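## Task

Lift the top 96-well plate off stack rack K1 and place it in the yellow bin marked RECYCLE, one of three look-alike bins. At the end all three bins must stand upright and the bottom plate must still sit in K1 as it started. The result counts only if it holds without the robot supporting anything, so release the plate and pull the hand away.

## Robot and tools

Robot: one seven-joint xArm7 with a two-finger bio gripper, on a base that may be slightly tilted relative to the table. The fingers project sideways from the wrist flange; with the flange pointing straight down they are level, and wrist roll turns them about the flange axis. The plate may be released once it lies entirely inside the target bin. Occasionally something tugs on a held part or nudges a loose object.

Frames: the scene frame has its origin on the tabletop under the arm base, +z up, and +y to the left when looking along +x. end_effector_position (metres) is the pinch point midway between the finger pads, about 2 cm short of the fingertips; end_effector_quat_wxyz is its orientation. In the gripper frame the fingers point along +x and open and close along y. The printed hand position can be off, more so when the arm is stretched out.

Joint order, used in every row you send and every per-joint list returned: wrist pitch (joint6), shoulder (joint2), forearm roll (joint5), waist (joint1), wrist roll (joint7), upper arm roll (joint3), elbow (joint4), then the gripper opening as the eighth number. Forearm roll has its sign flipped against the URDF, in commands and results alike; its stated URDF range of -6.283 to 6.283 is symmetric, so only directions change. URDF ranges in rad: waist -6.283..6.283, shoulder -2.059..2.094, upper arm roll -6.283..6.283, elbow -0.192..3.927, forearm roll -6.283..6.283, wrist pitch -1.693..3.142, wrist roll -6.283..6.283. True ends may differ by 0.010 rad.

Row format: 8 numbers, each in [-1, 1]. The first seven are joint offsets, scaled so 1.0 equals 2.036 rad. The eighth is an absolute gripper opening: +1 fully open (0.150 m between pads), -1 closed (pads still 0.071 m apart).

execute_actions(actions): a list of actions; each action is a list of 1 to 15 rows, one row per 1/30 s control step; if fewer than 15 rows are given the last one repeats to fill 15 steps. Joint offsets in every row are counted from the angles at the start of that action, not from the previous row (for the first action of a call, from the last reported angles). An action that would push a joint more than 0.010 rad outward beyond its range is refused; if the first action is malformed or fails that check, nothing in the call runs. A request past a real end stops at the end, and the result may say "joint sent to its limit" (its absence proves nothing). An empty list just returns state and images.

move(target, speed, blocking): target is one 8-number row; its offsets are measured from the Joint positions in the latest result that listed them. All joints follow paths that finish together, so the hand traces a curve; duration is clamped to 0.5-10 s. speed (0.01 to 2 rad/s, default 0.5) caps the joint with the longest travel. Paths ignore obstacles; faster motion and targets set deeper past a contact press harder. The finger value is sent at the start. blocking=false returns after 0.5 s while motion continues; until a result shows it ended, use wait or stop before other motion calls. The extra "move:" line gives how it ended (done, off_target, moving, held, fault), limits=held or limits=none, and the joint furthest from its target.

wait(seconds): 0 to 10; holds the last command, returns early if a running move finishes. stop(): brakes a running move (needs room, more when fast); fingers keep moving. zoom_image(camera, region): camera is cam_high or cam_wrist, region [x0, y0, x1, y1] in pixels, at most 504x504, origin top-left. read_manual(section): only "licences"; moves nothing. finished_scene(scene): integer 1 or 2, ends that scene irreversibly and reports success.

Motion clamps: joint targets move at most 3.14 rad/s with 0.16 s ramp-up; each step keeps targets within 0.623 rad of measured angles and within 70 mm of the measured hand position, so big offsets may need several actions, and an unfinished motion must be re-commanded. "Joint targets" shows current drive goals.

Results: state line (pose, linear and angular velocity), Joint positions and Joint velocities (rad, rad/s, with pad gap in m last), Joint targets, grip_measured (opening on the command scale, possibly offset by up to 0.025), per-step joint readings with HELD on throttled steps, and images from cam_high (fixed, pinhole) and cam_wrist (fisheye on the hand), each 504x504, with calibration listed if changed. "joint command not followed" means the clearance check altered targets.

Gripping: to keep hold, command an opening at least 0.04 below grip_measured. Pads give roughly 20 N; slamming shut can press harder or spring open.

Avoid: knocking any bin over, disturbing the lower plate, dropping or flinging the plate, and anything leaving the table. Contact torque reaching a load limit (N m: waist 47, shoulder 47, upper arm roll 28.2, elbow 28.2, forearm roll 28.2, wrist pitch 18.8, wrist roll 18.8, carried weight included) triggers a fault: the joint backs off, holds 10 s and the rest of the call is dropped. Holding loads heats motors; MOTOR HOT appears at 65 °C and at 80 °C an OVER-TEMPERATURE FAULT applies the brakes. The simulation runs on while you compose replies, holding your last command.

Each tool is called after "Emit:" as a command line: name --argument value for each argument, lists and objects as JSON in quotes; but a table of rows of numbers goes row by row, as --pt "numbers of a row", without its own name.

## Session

Emit:
execute_actions --actions '[]'

Scene clock: 0.00 s.
end_effector_position=(-0.1227, +0.4486, +0.1719) grip_measured=+1.00 end_effector_quat_wxyz=(+0.818, -0.067, +0.012, +0.571) end_effector_velocity=(+0.000, -0.000, -0.000) end_effector_angular_velocity=(-0.000, -0.000, +0.001)
Joint names: [wrist pitch, shoulder, forearm roll, waist, wrist roll, upper arm roll, elbow]
Joint positions: [ 0.256 -0.764  0.481  1.217  1.794  1.261  0.209  0.15 ]
Joint velocities: [ 0.     0.     0.     0.    -0.     0.    -0.001  0.   ]
Joint targets: [0.256 -0.764 0.481 1.217 1.794 1.261 0.209]
camera_calibration (this result's frames):
cam_wrist: T_world_to_cam=[[0.914278, -0.328142, 0.237527, 0.209829], [-0.0765425, -0.715738, -0.694162, 0.434927], [0.397791, 0.616476, -0.6795, 0.00184111], [0, 0, 0, 1]] pos_world=[-0.159284, 0.379013, 0.253321]

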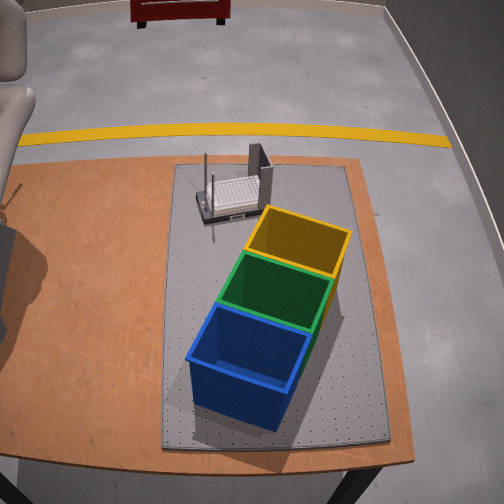

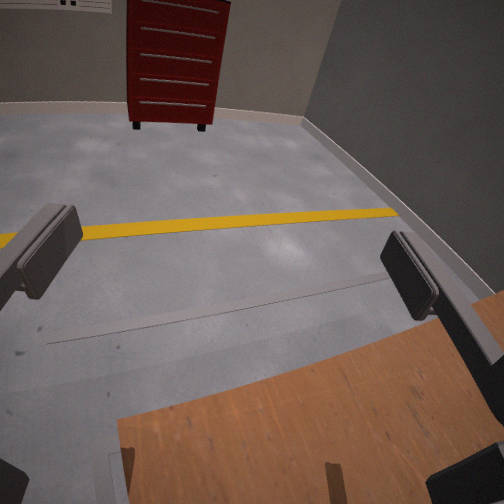

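Emit:
zoom_image --camera "cam_high" --region '[180, 130, 300, 250]'

Emit:
zoom_image --camera "cam_high" --region '[200, 180, 380, 360]'

Region (180, 130, 300, 250) of cam_high's 504x504 image, scaled by 4.200, with more detail than that image has.

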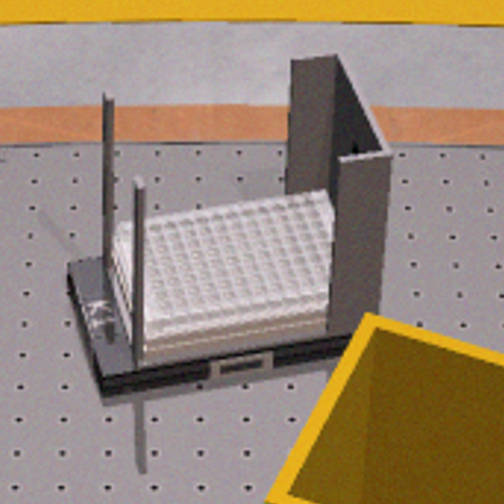

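Region (200, 180, 380, 360) of cam_high's 504x504 image, scaled by 2.800, with more detail than that image has.

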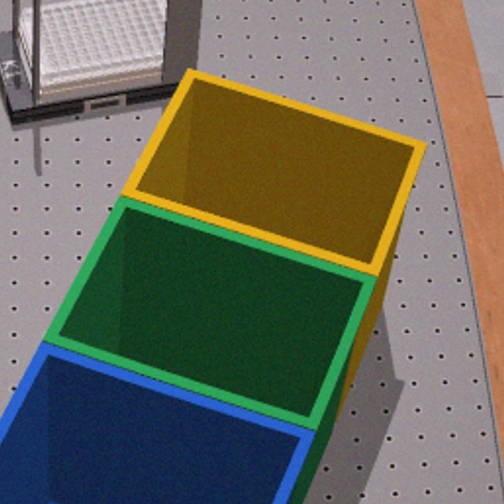

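Emit:
move --target '[0.0311,-0.0911,-0.2362,0.0861,-0.44,-0.56,0.1078,1]' --speed 0.9

Scene clock: 4.17 s.
end_effector_position=(+0.1908, +0.6528, +0.2533) grip_measured=+1.00 end_effector_quat_wxyz=(+0.953, +0.068, +0.032, +0.294) end_effector_velocity=(+0.004, +0.000, +0.002) end_effector_angular_velocity=(+0.005, -0.000, -0.009)
Joint names: [wrist pitch, shoulder, forearm roll, waist, wrist roll, upper arm roll, elbow]
Joint positions: [ 0.319 -0.949  0.     1.392  0.899  0.122  0.428  0.15 ]
Joint velocities: [-0.001 -0.002 -0.002 -0.    -0.001 -0.007  0.003  0.   ]
Joint targets: [0.319 -0.949 0.000 1.392 0.899 0.121 0.429]
move: done; limits=none; farthest joint: the upper arm roll, 0.001 radians from its target (1.140 radians at the start)
camera_calibration (this result's frames):
cam_wrist: T_world_to_cam=[[0.55489, -0.83191, -0.00489507, 0.429768], [-0.538534, -0.354708, -0.764306, 0.53176], [0.634097, 0.426742, -0.644835, -0.123452], [0, 0, 0, 1]] pos_world=[0.126177, 0.59883, 0.328925]

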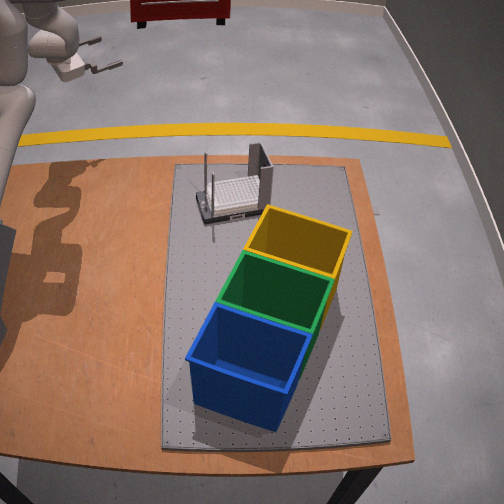

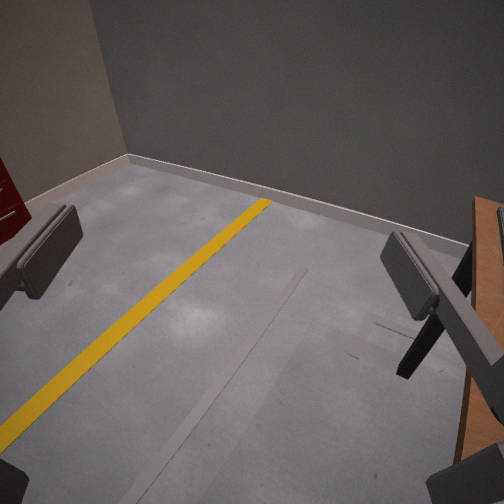

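Emit:
move --target '[0,0,0,0,-0.5764,-0.7507,0,1]' --speed 0.9

Scene clock: 9.10 s.
end_effector_position=(+0.5424, +0.2416, +0.2192) grip_measured=+1.00 end_effector_quat_wxyz=(+0.992, -0.001, +0.001, +0.125) end_effector_velocity=(+0.001, -0.004, +0.001) end_effector_angular_velocity=(-0.000, -0.003, -0.007)
Joint names: [wrist pitch, shoulder, forearm roll, waist, wrist roll, upper arm roll, elbow]
Joint positions: [ 0.319 -0.949  0.001  1.393 -0.274 -1.405  0.428  0.15 ]
Joint velocities: [-0.    -0.001  0.001 -0.002 -0.001 -0.008  0.001  0.   ]
Joint targets: [0.319 -0.949 0.000 1.392 -0.275 -1.406 0.428]
move: done; limits=none; farthest joint: the waist, 0.001 radians from its target (0.000 radians at the start)
camera_calibration (this result's frames):
cam_wrist: T_world_to_cam=[[0.234736, -0.961377, 0.143709, 0.0647214], [-0.583373, -0.257583, -0.770277, 0.551413], [0.777544, 0.0969761, -0.621305, -0.196153], [0, 0, 0, 1]] pos_world=[0.459005, 0.223279, 0.293569]

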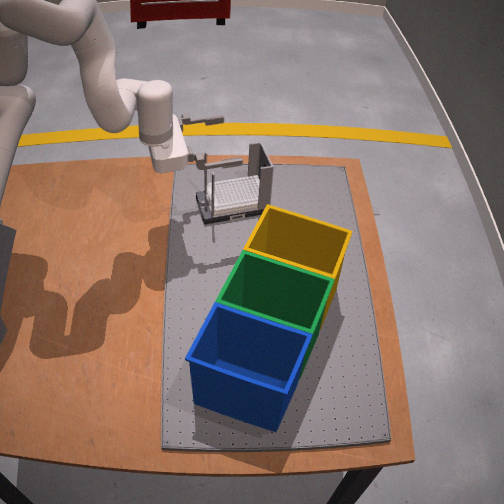

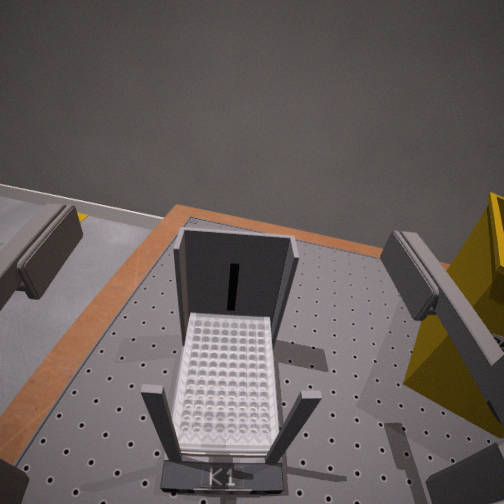

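Emit:
zoom_image --camera "cam_wrist" --region '[120, 210, 350, 504]'

Region (120, 210, 350, 504) of cam_wrist's 504x504 image, scaled by 1.714, with more detail than that image has; it fills the left 394 columns of this view, and the rest is white.

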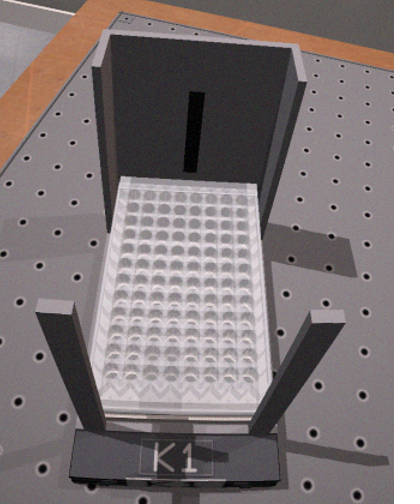

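Emit:
move --target '[-0.0587,0.0070,-0.0003,0.1123,-0.0208,-0.0728,0.0326,1]' --speed 0.35

Scene clock: 12.57 s.
end_effector_position=(+0.5555, +0.2403, +0.1799) grip_measured=+1.00 end_effector_quat_wxyz=(+0.990, -0.001, +0.000, +0.139) end_effector_velocity=(-0.000, +0.000, -0.000) end_effector_angular_velocity=(+0.000, +0.000, -0.000)
Joint names: [wrist pitch, shoulder, forearm roll, waist, wrist roll, upper arm roll, elbow]
Joint positions: [ 0.2   -0.935 -0.     1.621 -0.317 -1.553  0.495  0.15 ]
Joint velocities: [-0.001 -0.    -0.001  0.001 -0.    -0.     0.     0.   ]
Joint targets: [0.200 -0.935 -0.000 1.621 -0.317 -1.553 0.494]
move: done; limits=none; farthest joint: the waist, 0.001 radians from its target (0.229 radians at the start)
camera_calibration (this result's frames):
cam_wrist: T_world_to_cam=[[0.261323, -0.954483, 0.143783, 0.0496022], [-0.57513, -0.273598, -0.770954, 0.527811], [0.7752, 0.118774, -0.620449, -0.234759], [0, 0, 0, 1]] pos_world=[0.472583, 0.219636, 0.25413]

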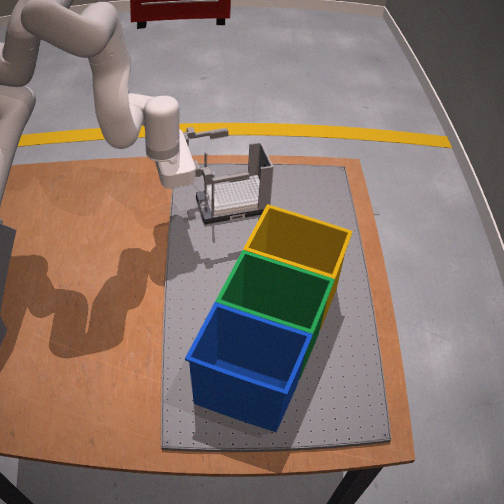

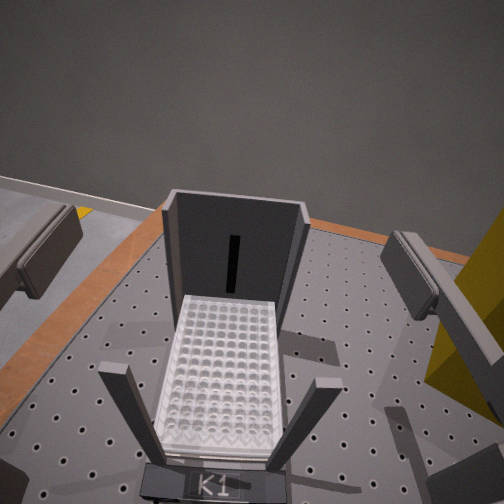

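Emit:
move --target '[-0.0606,-0.0031,0,0.0973,0,-0.0576,0.0177,1]' --speed 0.35

Scene clock: 13.73 s.
end_effector_position=(+0.5554, +0.2402, +0.1398) grip_measured=+1.00 end_effector_quat_wxyz=(+0.990, -0.001, +0.000, +0.139) end_effector_velocity=(-0.001, +0.001, -0.001) end_effector_angular_velocity=(+0.001, +0.003, +0.001)
Joint names: [wrist pitch, shoulder, forearm roll, waist, wrist roll, upper arm roll, elbow]
Joint positions: [ 0.077 -0.941 -0.     1.818 -0.317 -1.67   0.531  0.15 ]
Joint velocities: [ 0.    -0.    -0.     0.002 -0.     0.    -0.001  0.   ]
Joint targets: [0.077 -0.941 -0.000 1.819 -0.317 -1.670 0.531]
move: done; limits=none; farthest joint: the waist, 0.001 radians from its target (0.198 radians at the start)
camera_calibration (this result's frames):
cam_wrist: T_world_to_cam=[[0.261246, -0.954453, 0.144119, 0.0552372], [-0.574981, -0.273796, -0.770995, 0.496834], [0.775337, 0.118553, -0.62032, -0.259581], [0, 0, 0, 1]] pos_world=[0.472502, 0.219527, 0.214072]

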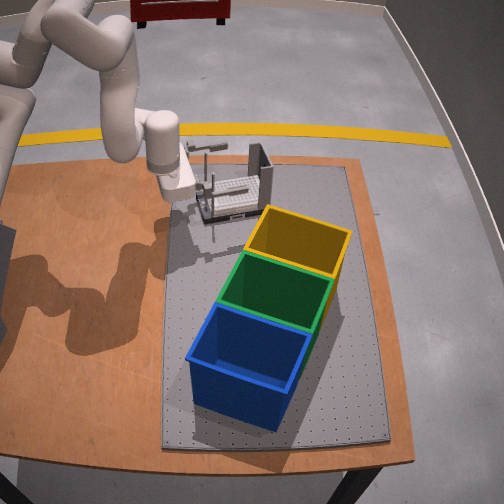

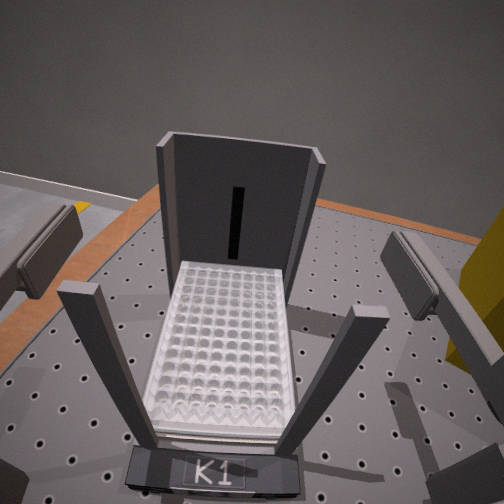

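Emit:
move --target '[-0.0520,-0.0094,0,0.0963,0.0098,-0.0514,0.0264,1]' --speed 0.35

Emit:
move --target '[-0.0396,-0.0177,0,0.0833,0,-0.0464,0.0315,-0.3]' --speed 0.25

Emit:
zoom_image --camera "cam_wrist" --region '[70, 150, 400, 400]'

Scene clock: 15.57 s.
end_effector_position=(+0.5558, +0.2425, +0.0996) grip_measured=+1.00 end_effector_quat_wxyz=(+0.991, -0.001, +0.000, +0.134) end_effector_velocity=(-0.002, +0.002, -0.002) end_effector_angular_velocity=(+0.001, +0.004, +0.003)
Joint names: [wrist pitch, shoulder, forearm roll, waist, wrist roll, upper arm roll, elbow]
Joint positions: [-0.029 -0.96  -0.     2.014 -0.297 -1.775  0.585  0.15 ]
Joint velocities: [-0.    -0.     0.001  0.003 -0.     0.001 -0.002  0.   ]
Joint targets: [-0.029 -0.960 -0.000 2.014 -0.297 -1.775 0.584]
move: done; limits=none; farthest joint: the waist, 0.000 radians from its target (0.195 radians at the start)
camera_calibration (this result's frames):
cam_wrist: T_world_to_cam=[[0.252305, -0.956887, 0.143906, 0.0688007], [-0.577741, -0.268266, -0.770875, 0.466878], [0.776246, 0.111355, -0.620518, -0.283814], [0, 0, 0, 1]] pos_world=[0.472685, 0.222686, 0.173892]

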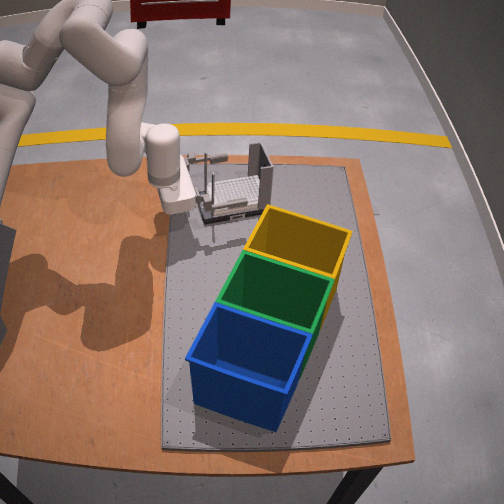

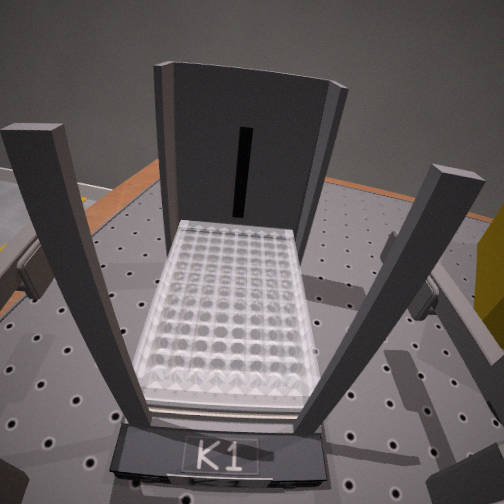

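Scene clock: 16.57 s.
end_effector_position=(+0.5558, +0.2426, +0.0627) grip_measured=-0.30 end_effector_quat_wxyz=(+0.991, -0.001, +0.000, +0.135) end_effector_velocity=(-0.001, +0.000, -0.000) end_effector_angular_velocity=(-0.000, +0.001, -0.000)
Joint names: [wrist pitch, shoulder, forearm roll, waist, wrist roll, upper arm roll, elbow]
Joint positions: [-0.11  -0.996 -0.     2.183 -0.297 -1.869  0.649  0.099]
Joint velocities: [ 0.     0.    -0.     0.     0.001  0.    -0.001  0.   ]
Joint targets: [-0.110 -0.996 -0.000 2.183 -0.297 -1.869 0.649]
move: done; limits=none; farthest joint: the waist, 0.001 radians from its target (0.170 radians at the start)
camera_calibration (this result's frames):
cam_wrist: T_world_to_cam=[[0.252495, -0.956828, 0.143968, 0.0740449], [-0.577575, -0.268415, -0.770948, 0.43835], [0.776308, 0.111508, -0.620413, -0.30688], [0, 0, 0, 1]] pos_world=[0.472717, 0.222727, 0.136893]

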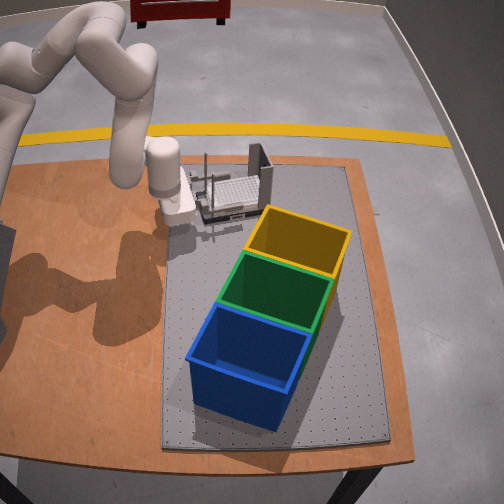

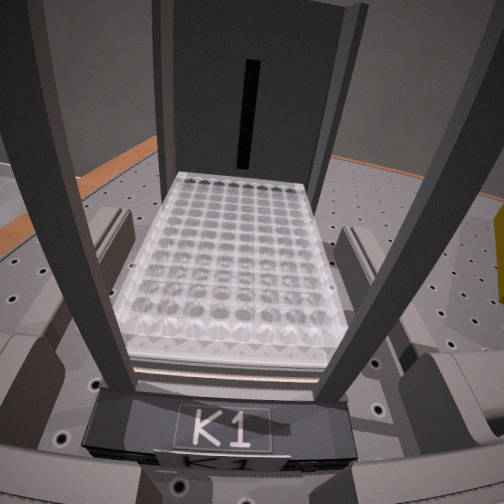

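Region (70, 150, 400, 400) of cam_wrist's 504x504 image, scaled by 1.527, with more detail than that image has; it fills the top 382 rows of this view, and the rest is white.

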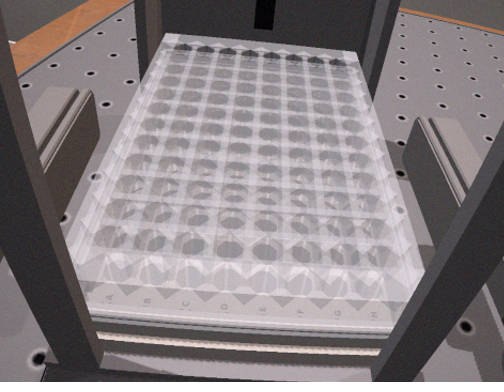

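Emit:
zoom_image --camera "cam_wrist" --region '[70, 190, 200, 400]'

Emit:
zoom_image --camera "cam_wrist" --region '[270, 200, 400, 410]'

Region (70, 190, 200, 400) of cam_wrist's 504x504 image, scaled by 2.400, with more detail than that image has; it fills the left 312 columns of this view, and the rest is white.

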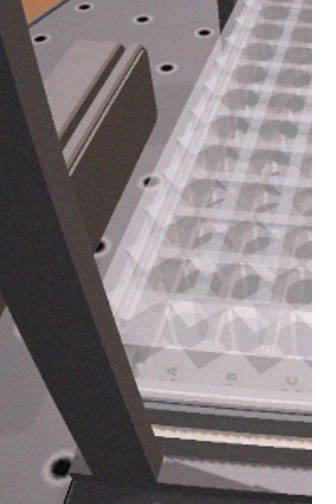

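Region (270, 200, 400, 410) of cam_wrist's 504x504 image, scaled by 2.400, with more detail than that image has; it fills the left 312 columns of this view, and the rest is white.

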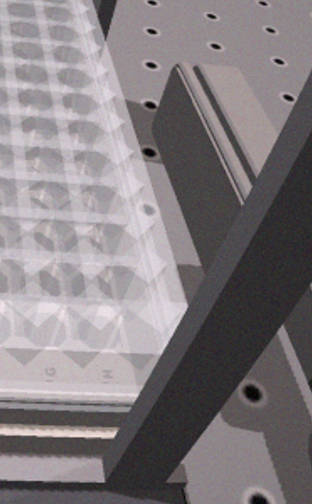

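Emit:
move --target '[-0.0028,-0.0017,0,0.0065,0,-0.0035,0.0028,-0.52]' --speed 0.05

Emit:
execute_actions --actions '[[[0,0,0,0,0,0,0,-0.54],[0,0,0,0,0,0,0,-0.56],[0,0,0,0,0,0,0,-0.58],[0,0,0,0,0,0,0,-0.60],[0,0,0,0,0,0,0,-0.62],[0,0,0,0,0,0,0,-0.64],[0,0,0,0,0,0,0,-0.66],[0,0,0,0,0,0,0,-0.68],[0,0,0,0,0,0,0,-0.71],[0,0,0,0,0,0,0,-0.74],[0,0,0,0,0,0,0,-0.77],[0,0,0,0,0,0,0,-0.8]]]'

Emit:
zoom_image --camera "cam_wrist" --region '[85, 190, 185, 320]'

Emit:
zoom_image --camera "cam_wrist" --region '[290, 210, 390, 340]'

Scene clock: 18.17 s.
end_effector_position=(+0.5558, +0.2426, +0.0596) grip_measured=-0.52 end_effector_quat_wxyz=(+0.991, -0.001, +0.000, +0.135) end_effector_velocity=(+0.000, -0.000, +0.000) end_effector_angular_velocity=(-0.001, -0.001, -0.000)
Joint names: [wrist pitch, shoulder, forearm roll, waist, wrist roll, upper arm roll, elbow]
Joint positions: [-0.116 -1.    -0.     2.196 -0.297 -1.876  0.654  0.09 ]
Joint velocities: [-0.     0.     0.    -0.001 -0.    -0.     0.     0.   ]
Joint targets: [-0.116 -1.000 -0.000 2.196 -0.297 -1.876 0.654]
move: done; limits=none; farthest joint: the waist, 0.000 radians from its target (0.013 radians at the start)
camera_calibration (this result's frames):
cam_wrist: T_world_to_cam=[[0.252564, -0.956823, 0.143876, 0.0744954], [-0.577743, -0.268409, -0.770824, 0.436032], [0.77616, 0.111559, -0.620588, -0.308656], [0, 0, 0, 1]] pos_world=[0.472666, 0.222747, 0.133837]

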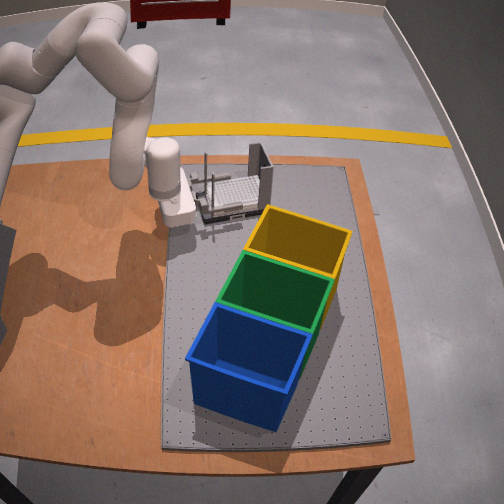

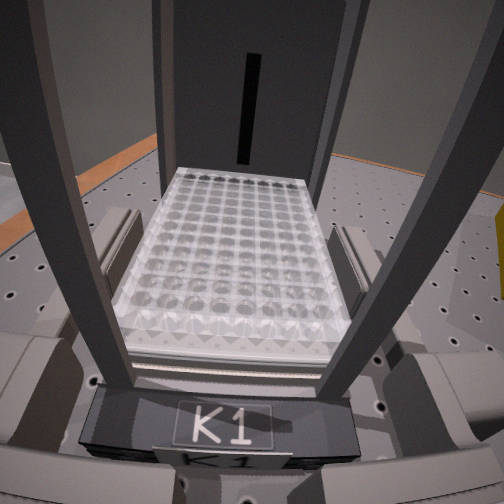

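Scene clock: 18.67 s.
end_effector_position=(+0.5558, +0.2426, +0.0596) grip_measured=-0.62 end_effector_quat_wxyz=(+0.991, -0.001, +0.000, +0.135) end_effector_velocity=(+0.000, -0.000, +0.000) end_effector_angular_velocity=(+0.000, -0.001, -0.000)
Joint names: [wrist pitch, shoulder, forearm roll, waist, wrist roll, upper arm roll, elbow]
Joint positions: [-0.116 -1.    -0.     2.196 -0.297 -1.876  0.654  0.086]
Joint velocities: [-0. -0. -0. -0. -0.  0.  0. -0.]
Joint targets: [-0.116 -1.000 -0.000 2.196 -0.297 -1.876 0.654]
Step readings (joint positions):
0: [-0.116 -1.000 -0.000 2.196 -0.297 -1.876 0.654]
1: [-0.116 -1.000 -0.000 2.196 -0.297 -1.876 0.654]
2: [-0.116 -1.000 -0.000 2.196 -0.297 -1.876 0.654]
4: [-0.116 -1.000 -0.000 2.196 -0.297 -1.876 0.654]
8: [-0.116 -1.000 -0.000 2.196 -0.297 -1.876 0.654]
15: Joint positions above
camera_calibration (this result's frames):
cam_wrist: T_world_to_cam=[[0.252542, -0.956828, 0.143888, 0.0744965], [-0.577733, -0.268403, -0.770833, 0.436032], [0.776174, 0.111539, -0.620574, -0.30866], [0, 0, 0, 1]] pos_world=[0.472671, 0.22274, 0.133843]

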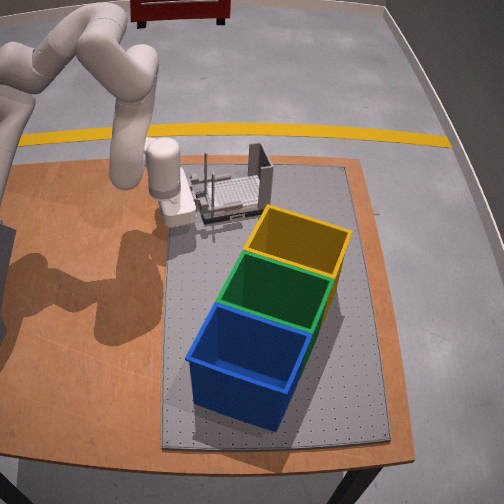

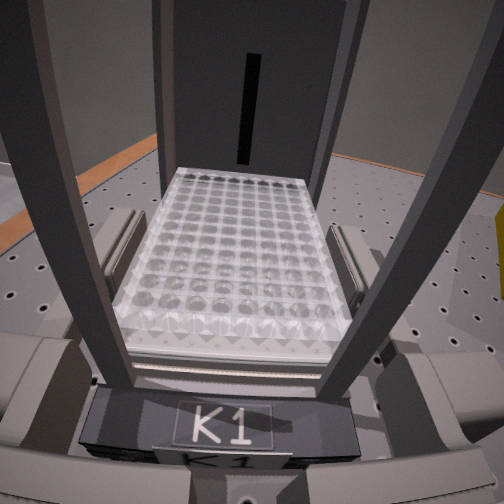

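Region (85, 190, 185, 320) of cam_wrist's 504x504 image, scaled by 3.877, with more detail than that image has; it fills the left 388 columns of this view, and the rest is white.

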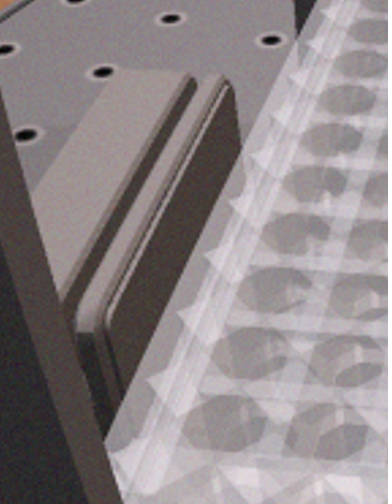

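Region (290, 210, 390, 340) of cam_wrist's 504x504 image, scaled by 3.877, with more detail than that image has; it fills the left 388 columns of this view, and the rest is white.

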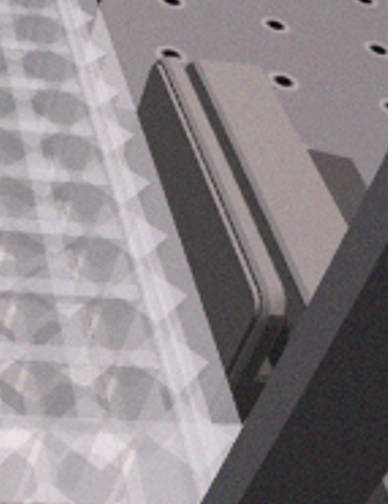

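Emit:
move --target '[0.03084,0.01518,0,-0.0664,0,0.03674,-0.02642,-0.8]' --speed 0.18

Emit:
move --target '[0.03635,0.011,0,-0.0705,0,0.04052,-0.0221,-0.8]' --speed 0.2

Scene clock: 20.47 s.
end_effector_position=(+0.5559, +0.2426, +0.0897) grip_measured=-0.62 end_effector_quat_wxyz=(+0.991, -0.001, -0.000, +0.134) end_effector_velocity=(+0.000, +0.001, -0.000) end_effector_angular_velocity=(+0.000, +0.000, +0.002)
Joint names: [wrist pitch, shoulder, forearm roll, waist, wrist roll, upper arm roll, elbow]
Joint positions: [-0.053 -0.969 -0.     2.061 -0.297 -1.802  0.601  0.086]
Joint velocities: [ 0.     0.001  0.001  0.     0.     0.001  0.    -0.   ]
Joint targets: [-0.053 -0.969 -0.000 2.061 -0.297 -1.802 0.601]
move: done; limits=none; farthest joint: the upper arm roll, 0.001 radians from its target (0.075 radians at the start)
camera_calibration (this result's frames):
cam_wrist: T_world_to_cam=[[0.25225, -0.956882, 0.144039, 0.0702275], [-0.577398, -0.268289, -0.771124, 0.459125], [0.776519, 0.111348, -0.620177, -0.290296], [0, 0, 0, 1]] pos_world=[0.472803, 0.222702, 0.163893]

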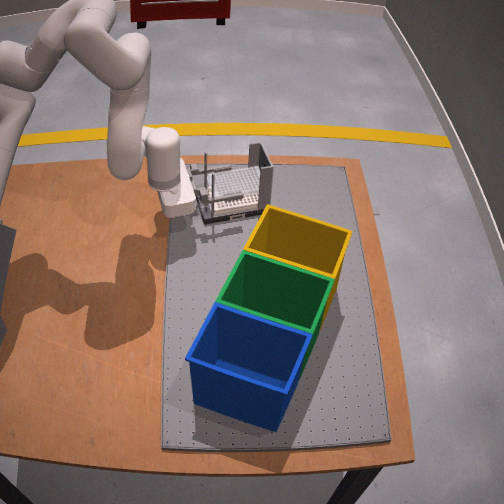

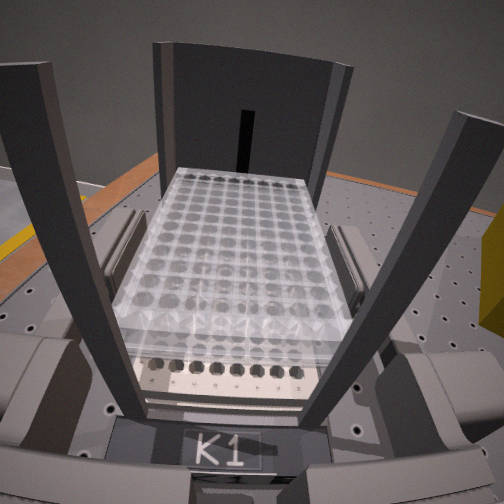

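Scene clock: 21.50 s.
end_effector_position=(+0.5562, +0.2424, +0.1199) grip_measured=-0.62 end_effector_quat_wxyz=(+0.991, -0.001, -0.000, +0.134) end_effector_velocity=(-0.000, +0.000, -0.000) end_effector_angular_velocity=(-0.000, +0.001, +0.001)
Joint names: [wrist pitch, shoulder, forearm roll, waist, wrist roll, upper arm roll, elbow]
Joint positions: [ 0.021 -0.946 -0.     1.918 -0.297 -1.719  0.556  0.086]
Joint velocities: [ 0.     0.    -0.     0.    -0.001  0.    -0.001  0.   ]
Joint targets: [0.021 -0.946 -0.000 1.917 -0.297 -1.719 0.556]
move: done; limits=none; farthest joint: the waist, 0.000 radians from its target (0.143 radians at the start)
camera_calibration (this result's frames):
cam_wrist: T_world_to_cam=[[0.251582, -0.957031, 0.144213, 0.0659979], [-0.577118, -0.267959, -0.771448, 0.482326], [0.776944, 0.110854, -0.619734, -0.271884], [0, 0, 0, 1]] pos_world=[0.472994, 0.222545, 0.194076]

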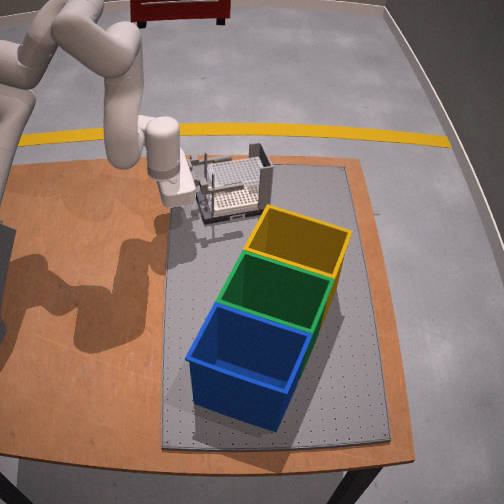

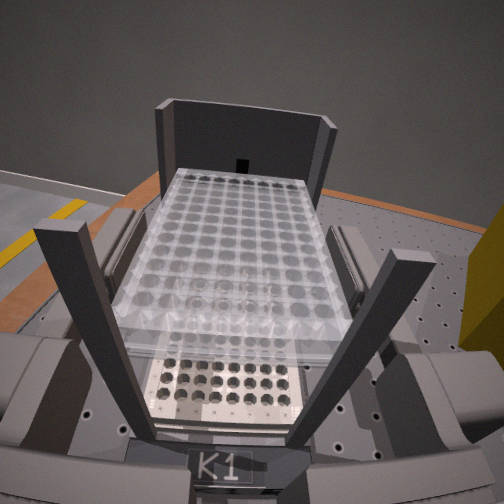

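Emit:
move --target '[0.0412,0.00624,0,-0.0725,0,0.0431,-0.0179,-0.8]' --speed 0.2

Emit:
move --target '[0.05398,0.00054,0,-0.08507,0,0.05069,-0.01424,-0.8]' --speed 0.22

Scene clock: 22.77 s.
end_effector_position=(+0.5561, +0.2426, +0.1498) grip_measured=-0.62 end_effector_quat_wxyz=(+0.991, -0.001, -0.000, +0.134) end_effector_velocity=(-0.001, +0.000, -0.000) end_effector_angular_velocity=(+0.000, +0.002, +0.000)
Joint names: [wrist pitch, shoulder, forearm roll, waist, wrist roll, upper arm roll, elbow]
Joint positions: [ 0.104 -0.934 -0.     1.77  -0.297 -1.632  0.52   0.086]
Joint velocities: [ 0.001  0.    -0.     0.    -0.     0.    -0.001  0.   ]
Joint targets: [0.105 -0.934 -0.000 1.770 -0.297 -1.632 0.520]
move: done; limits=none; farthest joint: the upper arm roll, 0.001 radians from its target (0.088 radians at the start)
camera_calibration (this result's frames):
cam_wrist: T_world_to_cam=[[0.251901, -0.956964, 0.144104, 0.0618198], [-0.576964, -0.268054, -0.771531, 0.505356], [0.776955, 0.111207, -0.619656, -0.253382], [0, 0, 0, 1]] pos_world=[0.472866, 0.2228, 0.22398]

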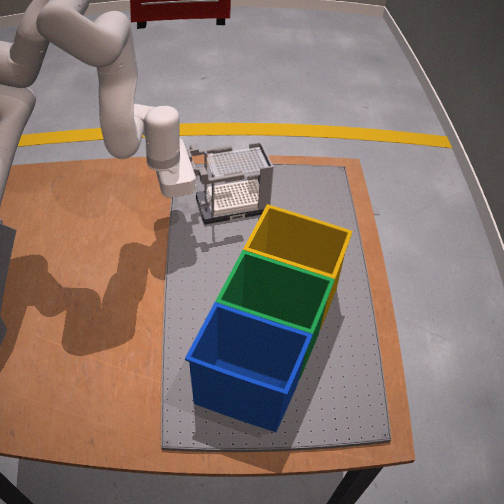

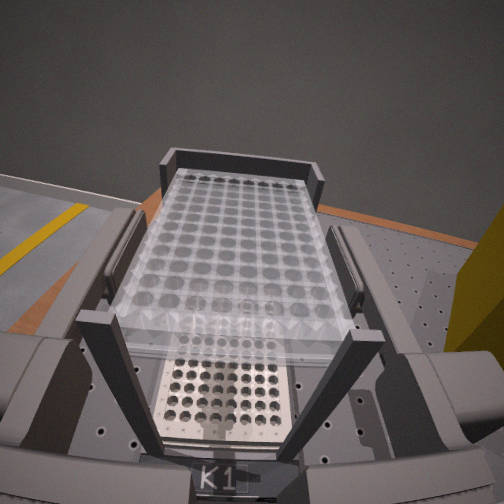

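Scene clock: 23.90 s.
end_effector_position=(+0.5561, +0.2428, +0.1849) grip_measured=-0.62 end_effector_quat_wxyz=(+0.991, -0.001, -0.000, +0.134) end_effector_velocity=(-0.000, -0.001, -0.000) end_effector_angular_velocity=(-0.000, +0.002, -0.002)
Joint names: [wrist pitch, shoulder, forearm roll, waist, wrist roll, upper arm roll, elbow]
Joint positions: [ 0.214 -0.933 -0.     1.597 -0.297 -1.529  0.491  0.086]
Joint velocities: [ 0.001 -0.     0.    -0.001  0.001 -0.001 -0.001  0.   ]
Joint targets: [0.214 -0.933 -0.000 1.597 -0.297 -1.529 0.491]
move: done; limits=none; farthest joint: the waist, 0.000 radians from its target (0.173 radians at the start)
camera_calibration (this result's frames):
cam_wrist: T_world_to_cam=[[0.251962, -0.956978, 0.143905, 0.0568758], [-0.576725, -0.267899, -0.771763, 0.532386], [0.777112, 0.111461, -0.619414, -0.231892], [0, 0, 0, 1]] pos_world=[0.472916, 0.222901, 0.259054]

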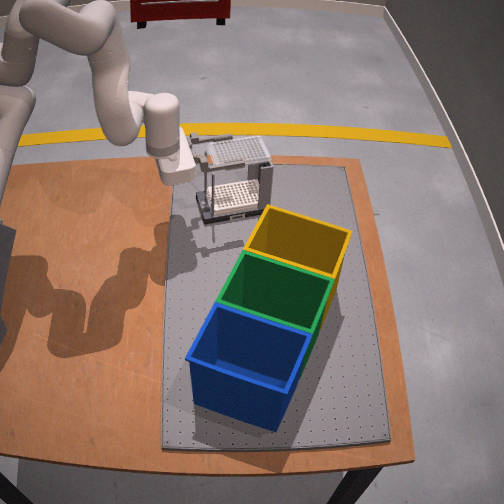

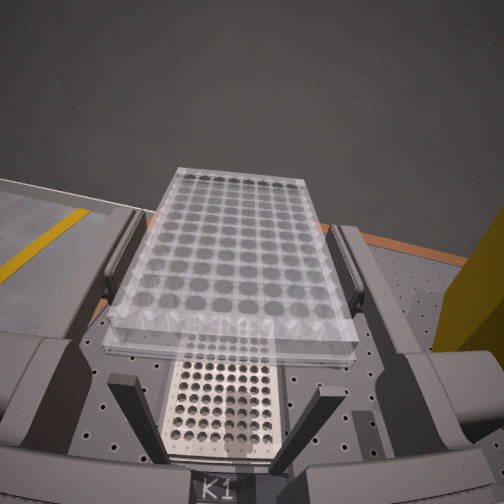

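Emit:
move --target '[0.34,0,0,0,0,0,0.345,-0.8]' --speed 0.6

Scene clock: 28.50 s.
end_effector_position=(+0.7274, +0.2386, +0.3578) grip_measured=-0.62 end_effector_quat_wxyz=(+0.991, -0.001, -0.005, +0.135) end_effector_velocity=(+0.004, -0.004, +0.009) end_effector_angular_velocity=(-0.001, -0.016, -0.005)
Joint names: [wrist pitch, shoulder, forearm roll, waist, wrist roll, upper arm roll, elbow]
Joint positions: [ 0.906 -0.933 -0.     1.598 -0.297 -1.529  1.192  0.086]
Joint velocities: [-0.001 -0.    -0.001 -0.005 -0.001 -0.003  0.011  0.   ]
Joint targets: [0.906 -0.933 -0.000 1.597 -0.297 -1.529 1.194]
move: done; limits=none; farthest joint: the waist, 0.001 radians from its target (0.000 radians at the start)
camera_calibration (this result's frames):
cam_wrist: T_world_to_cam=[[0.251118, -0.956859, 0.146152, -0.0153622], [-0.569806, -0.268188, -0.776786, 0.760333], [0.782471, 0.111787, -0.612571, -0.263917], [0, 0, 0, 1]] pos_world=[0.643608, 0.218715, 0.431193]

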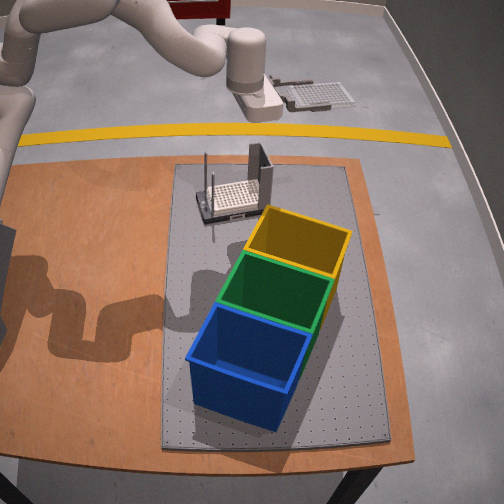

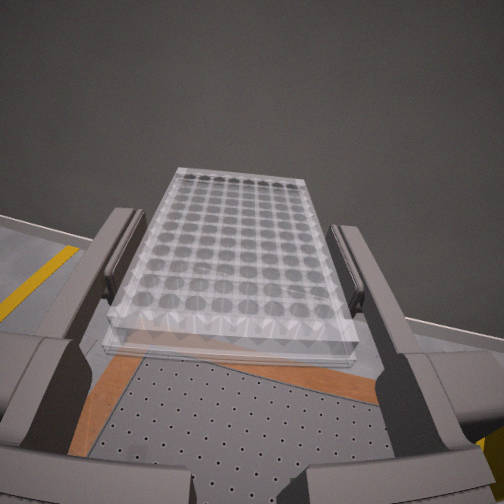

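Emit:
move --target '[0.3265,-0.0702,0.7715,0.2667,-0.4872,-0.2024,0.4165,-0.8]' --speed 0.7

Scene clock: 31.37 s.
end_effector_position=(+0.6895, -0.0330, +0.3702) grip_measured=-0.62 end_effector_quat_wxyz=(+0.537, -0.461, +0.537, +0.460) end_effector_velocity=(-0.000, -0.002, +0.002) end_effector_angular_velocity=(-0.004, -0.001, -0.003)
Joint names: [wrist pitch, shoulder, forearm roll, waist, wrist roll, upper arm roll, elbow]
Joint positions: [ 1.571 -1.075  1.57   2.141 -1.288 -1.94   2.04   0.086]
Joint velocities: [ 0.001 -0.001  0.002 -0.001 -0.001 -0.002  0.002  0.   ]
Joint targets: [1.571 -1.075 1.570 2.141 -1.288 -1.941 2.040]
move: done; limits=none; farthest joint: the shoulder, 0.001 radians from its target (0.143 radians at the start)
camera_calibration (this result's frames):
cam_wrist: T_world_to_cam=[[0.999856, -0.0105234, 0.0132792, -0.703396], [-0.0165315, -0.777663, 0.628464, -0.242974], [0.00371316, -0.628594, -0.777725, 0.377392], [0, 0, 0, 1]] pos_world=[0.697877, 0.0408721, 0.455548]

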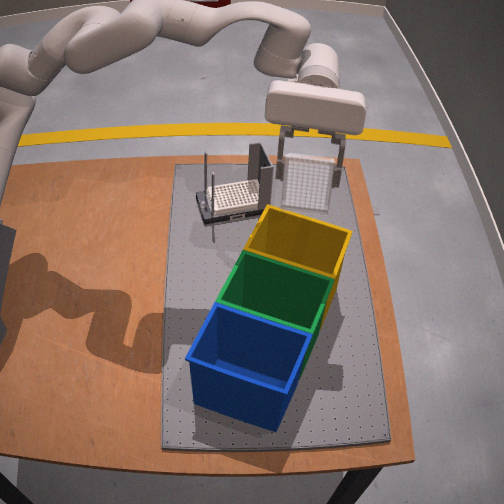

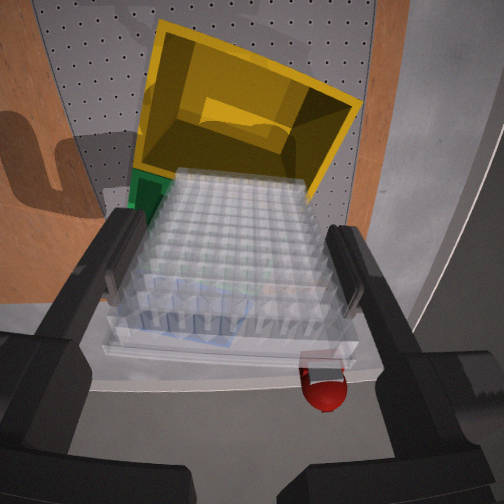

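Emit:
move --target '[0,-0.0256,0,0.0664,0.1148,-0.0304,-0.0514,-0.8]' --speed 0.28

Scene clock: 33.00 s.
end_effector_position=(+0.6889, -0.0341, +0.2403) grip_measured=-0.62 end_effector_quat_wxyz=(+0.537, -0.460, +0.537, +0.459) end_effector_velocity=(-0.002, +0.005, -0.010) end_effector_angular_velocity=(+0.008, +0.016, +0.005)
Joint names: [wrist pitch, shoulder, forearm roll, waist, wrist roll, upper arm roll, elbow]
Joint positions: [ 1.571 -1.127  1.57   2.275 -1.055 -2.002  1.936  0.086]
Joint velocities: [-0.001 -0.002 -0.001  0.009 -0.     0.003 -0.009  0.   ]
Joint targets: [1.571 -1.127 1.570 2.276 -1.055 -2.002 1.935]
move: done; limits=none; farthest joint: the waist, 0.001 radians from its target (0.136 radians at the start)
camera_calibration (this result's frames):
cam_wrist: T_world_to_cam=[[0.999851, -0.0121712, 0.0122513, -0.700859], [-0.0171673, -0.777548, 0.628589, -0.161835], [0.00187534, -0.628706, -0.777641, 0.276982], [0, 0, 0, 1]] pos_world=[0.697457, 0.039775, 0.325706]

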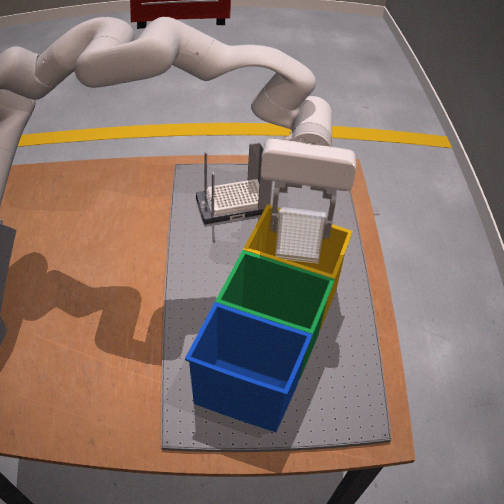

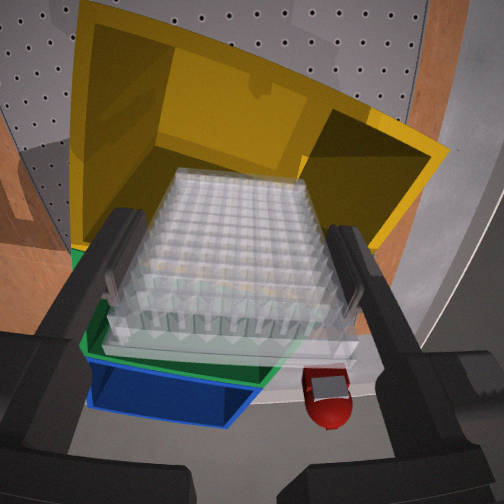

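Emit:
move --target '[0,-0.0497,0,0.0967,0.0714,-0.0392,0.0298,-0.8]' --speed 0.18

Scene clock: 35.03 s.
end_effector_position=(+0.6866, -0.0395, +0.1268) grip_measured=-0.62 end_effector_quat_wxyz=(+0.539, -0.457, +0.539, +0.457) end_effector_velocity=(-0.004, +0.003, -0.008) end_effector_angular_velocity=(+0.007, +0.015, +0.003)
Joint names: [wrist pitch, shoulder, forearm roll, waist, wrist roll, upper arm roll, elbow]
Joint positions: [ 1.571 -1.228  1.57   2.471 -0.909 -2.082  1.997  0.086]
Joint velocities: [-0.    -0.003 -0.001  0.007 -0.001  0.002 -0.007  0.   ]
Joint targets: [1.571 -1.228 1.570 2.472 -0.909 -2.082 1.997]
move: done; limits=none; farthest joint: the waist, 0.001 radians from its target (0.196 radians at the start)
camera_calibration (this result's frames):
cam_wrist: T_world_to_cam=[[0.999718, -0.0207432, 0.0115665, -0.697419], [-0.0234039, -0.77757, 0.628361, -0.0904008], [-0.00404046, -0.628454, -0.777836, 0.189369], [0, 0, 0, 1]] pos_world=[0.695872, 0.0342502, 0.212169]

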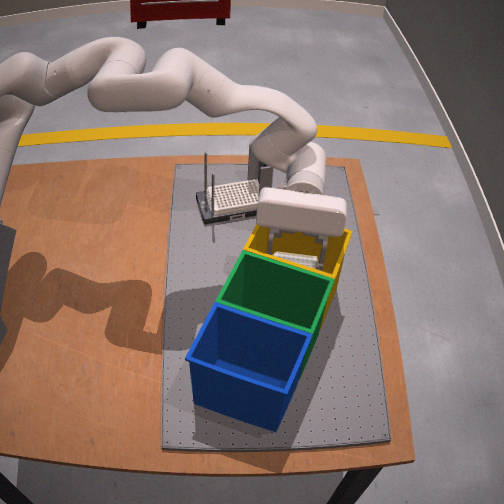

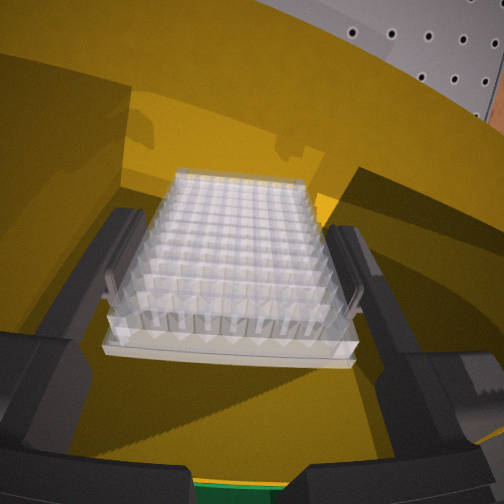

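Emit:
move --target '[0,0,0,0,0,0,0,-0.32]'

Scene clock: 35.80 s.
end_effector_position=(+0.6866, -0.0395, +0.1268) grip_measured=-0.32 end_effector_quat_wxyz=(+0.539, -0.457, +0.539, +0.457) end_effector_velocity=(-0.000, -0.000, -0.001) end_effector_angular_velocity=(+0.000, +0.000, -0.000)
Joint names: [wrist pitch, shoulder, forearm roll, waist, wrist roll, upper arm roll, elbow]
Joint positions: [ 1.571 -1.228  1.57   2.471 -0.909 -2.082  1.997  0.098]
Joint velocities: [-0.    -0.001  0.     0.001  0.001 -0.     0.     0.   ]
Joint targets: [1.571 -1.228 1.570 2.471 -0.909 -2.082 1.997]
move: done; limits=none; farthest joint: the waist, 0.000 radians from its target (0.001 radians at the start)
camera_calibration (this result's frames):
cam_wrist: T_world_to_cam=[[0.999718, -0.0207407, 0.0115598, -0.697416], [-0.0233977, -0.777572, 0.628359, -0.0904009], [-0.00404407, -0.628452, -0.777838, 0.189371], [0, 0, 0, 1]] pos_world=[0.69587, 0.0342527, 0.212166]

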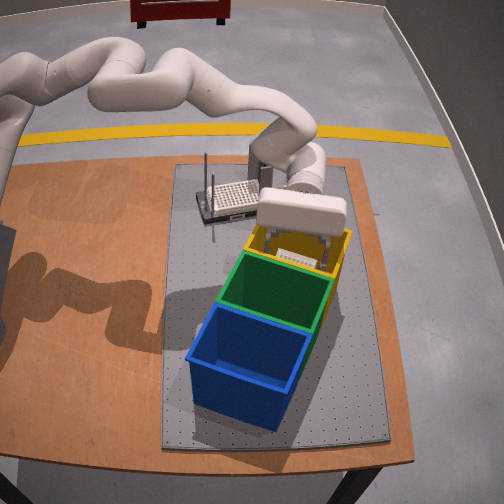

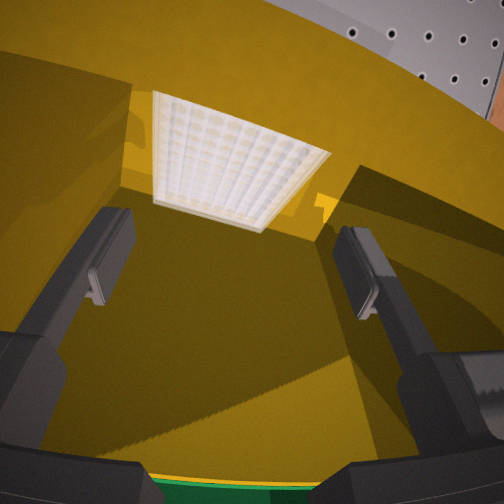

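Emit:
move --target '[0,0.0895,0,-0.174,-0.1285,0.0706,-0.0536,-0.32]' --speed 0.35

Scene clock: 37.40 s.
end_effector_position=(+0.6765, -0.0279, +0.3281) grip_measured=-0.32 end_effector_quat_wxyz=(+0.529, -0.466, +0.542, +0.458) end_effector_velocity=(+0.001, -0.005, +0.010) end_effector_angular_velocity=(-0.008, -0.016, -0.007)
Joint names: [wrist pitch, shoulder, forearm roll, waist, wrist roll, upper arm roll, elbow]
Joint positions: [ 1.571 -1.046  1.57   2.118 -1.171 -1.938  1.887  0.098]
Joint velocities: [ 0.001  0.003  0.001 -0.01  -0.    -0.003  0.008  0.   ]
Joint targets: [1.571 -1.046 1.570 2.117 -1.171 -1.939 1.888]
move: done; limits=none; farthest joint: the waist, 0.001 radians from its target (0.354 radians at the start)
camera_calibration (this result's frames):
cam_wrist: T_world_to_cam=[[0.999984, -0.00393021, 0.00402519, -0.686659], [-0.00559888, -0.765078, 0.643913, -0.2249], [0.000548876, -0.643925, -0.765088, 0.345498], [0, 0, 0, 1]] pos_world=[0.6852, 0.04771, 0.411916]

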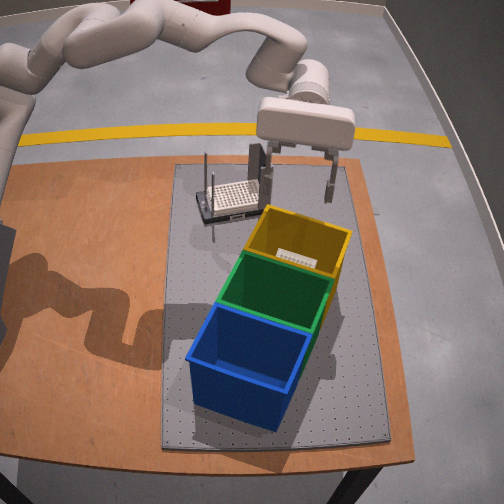

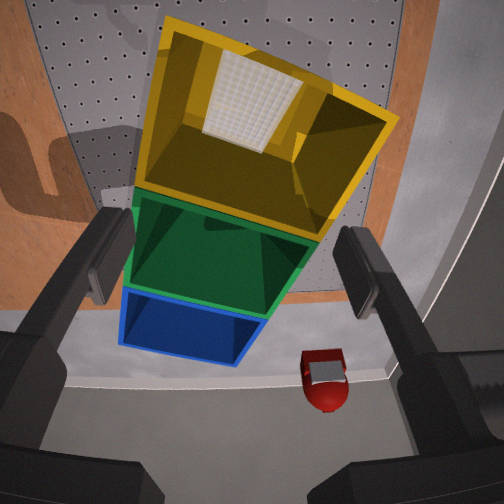

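Emit:
finished_scene --scene 2

The scene is finished: the task was done.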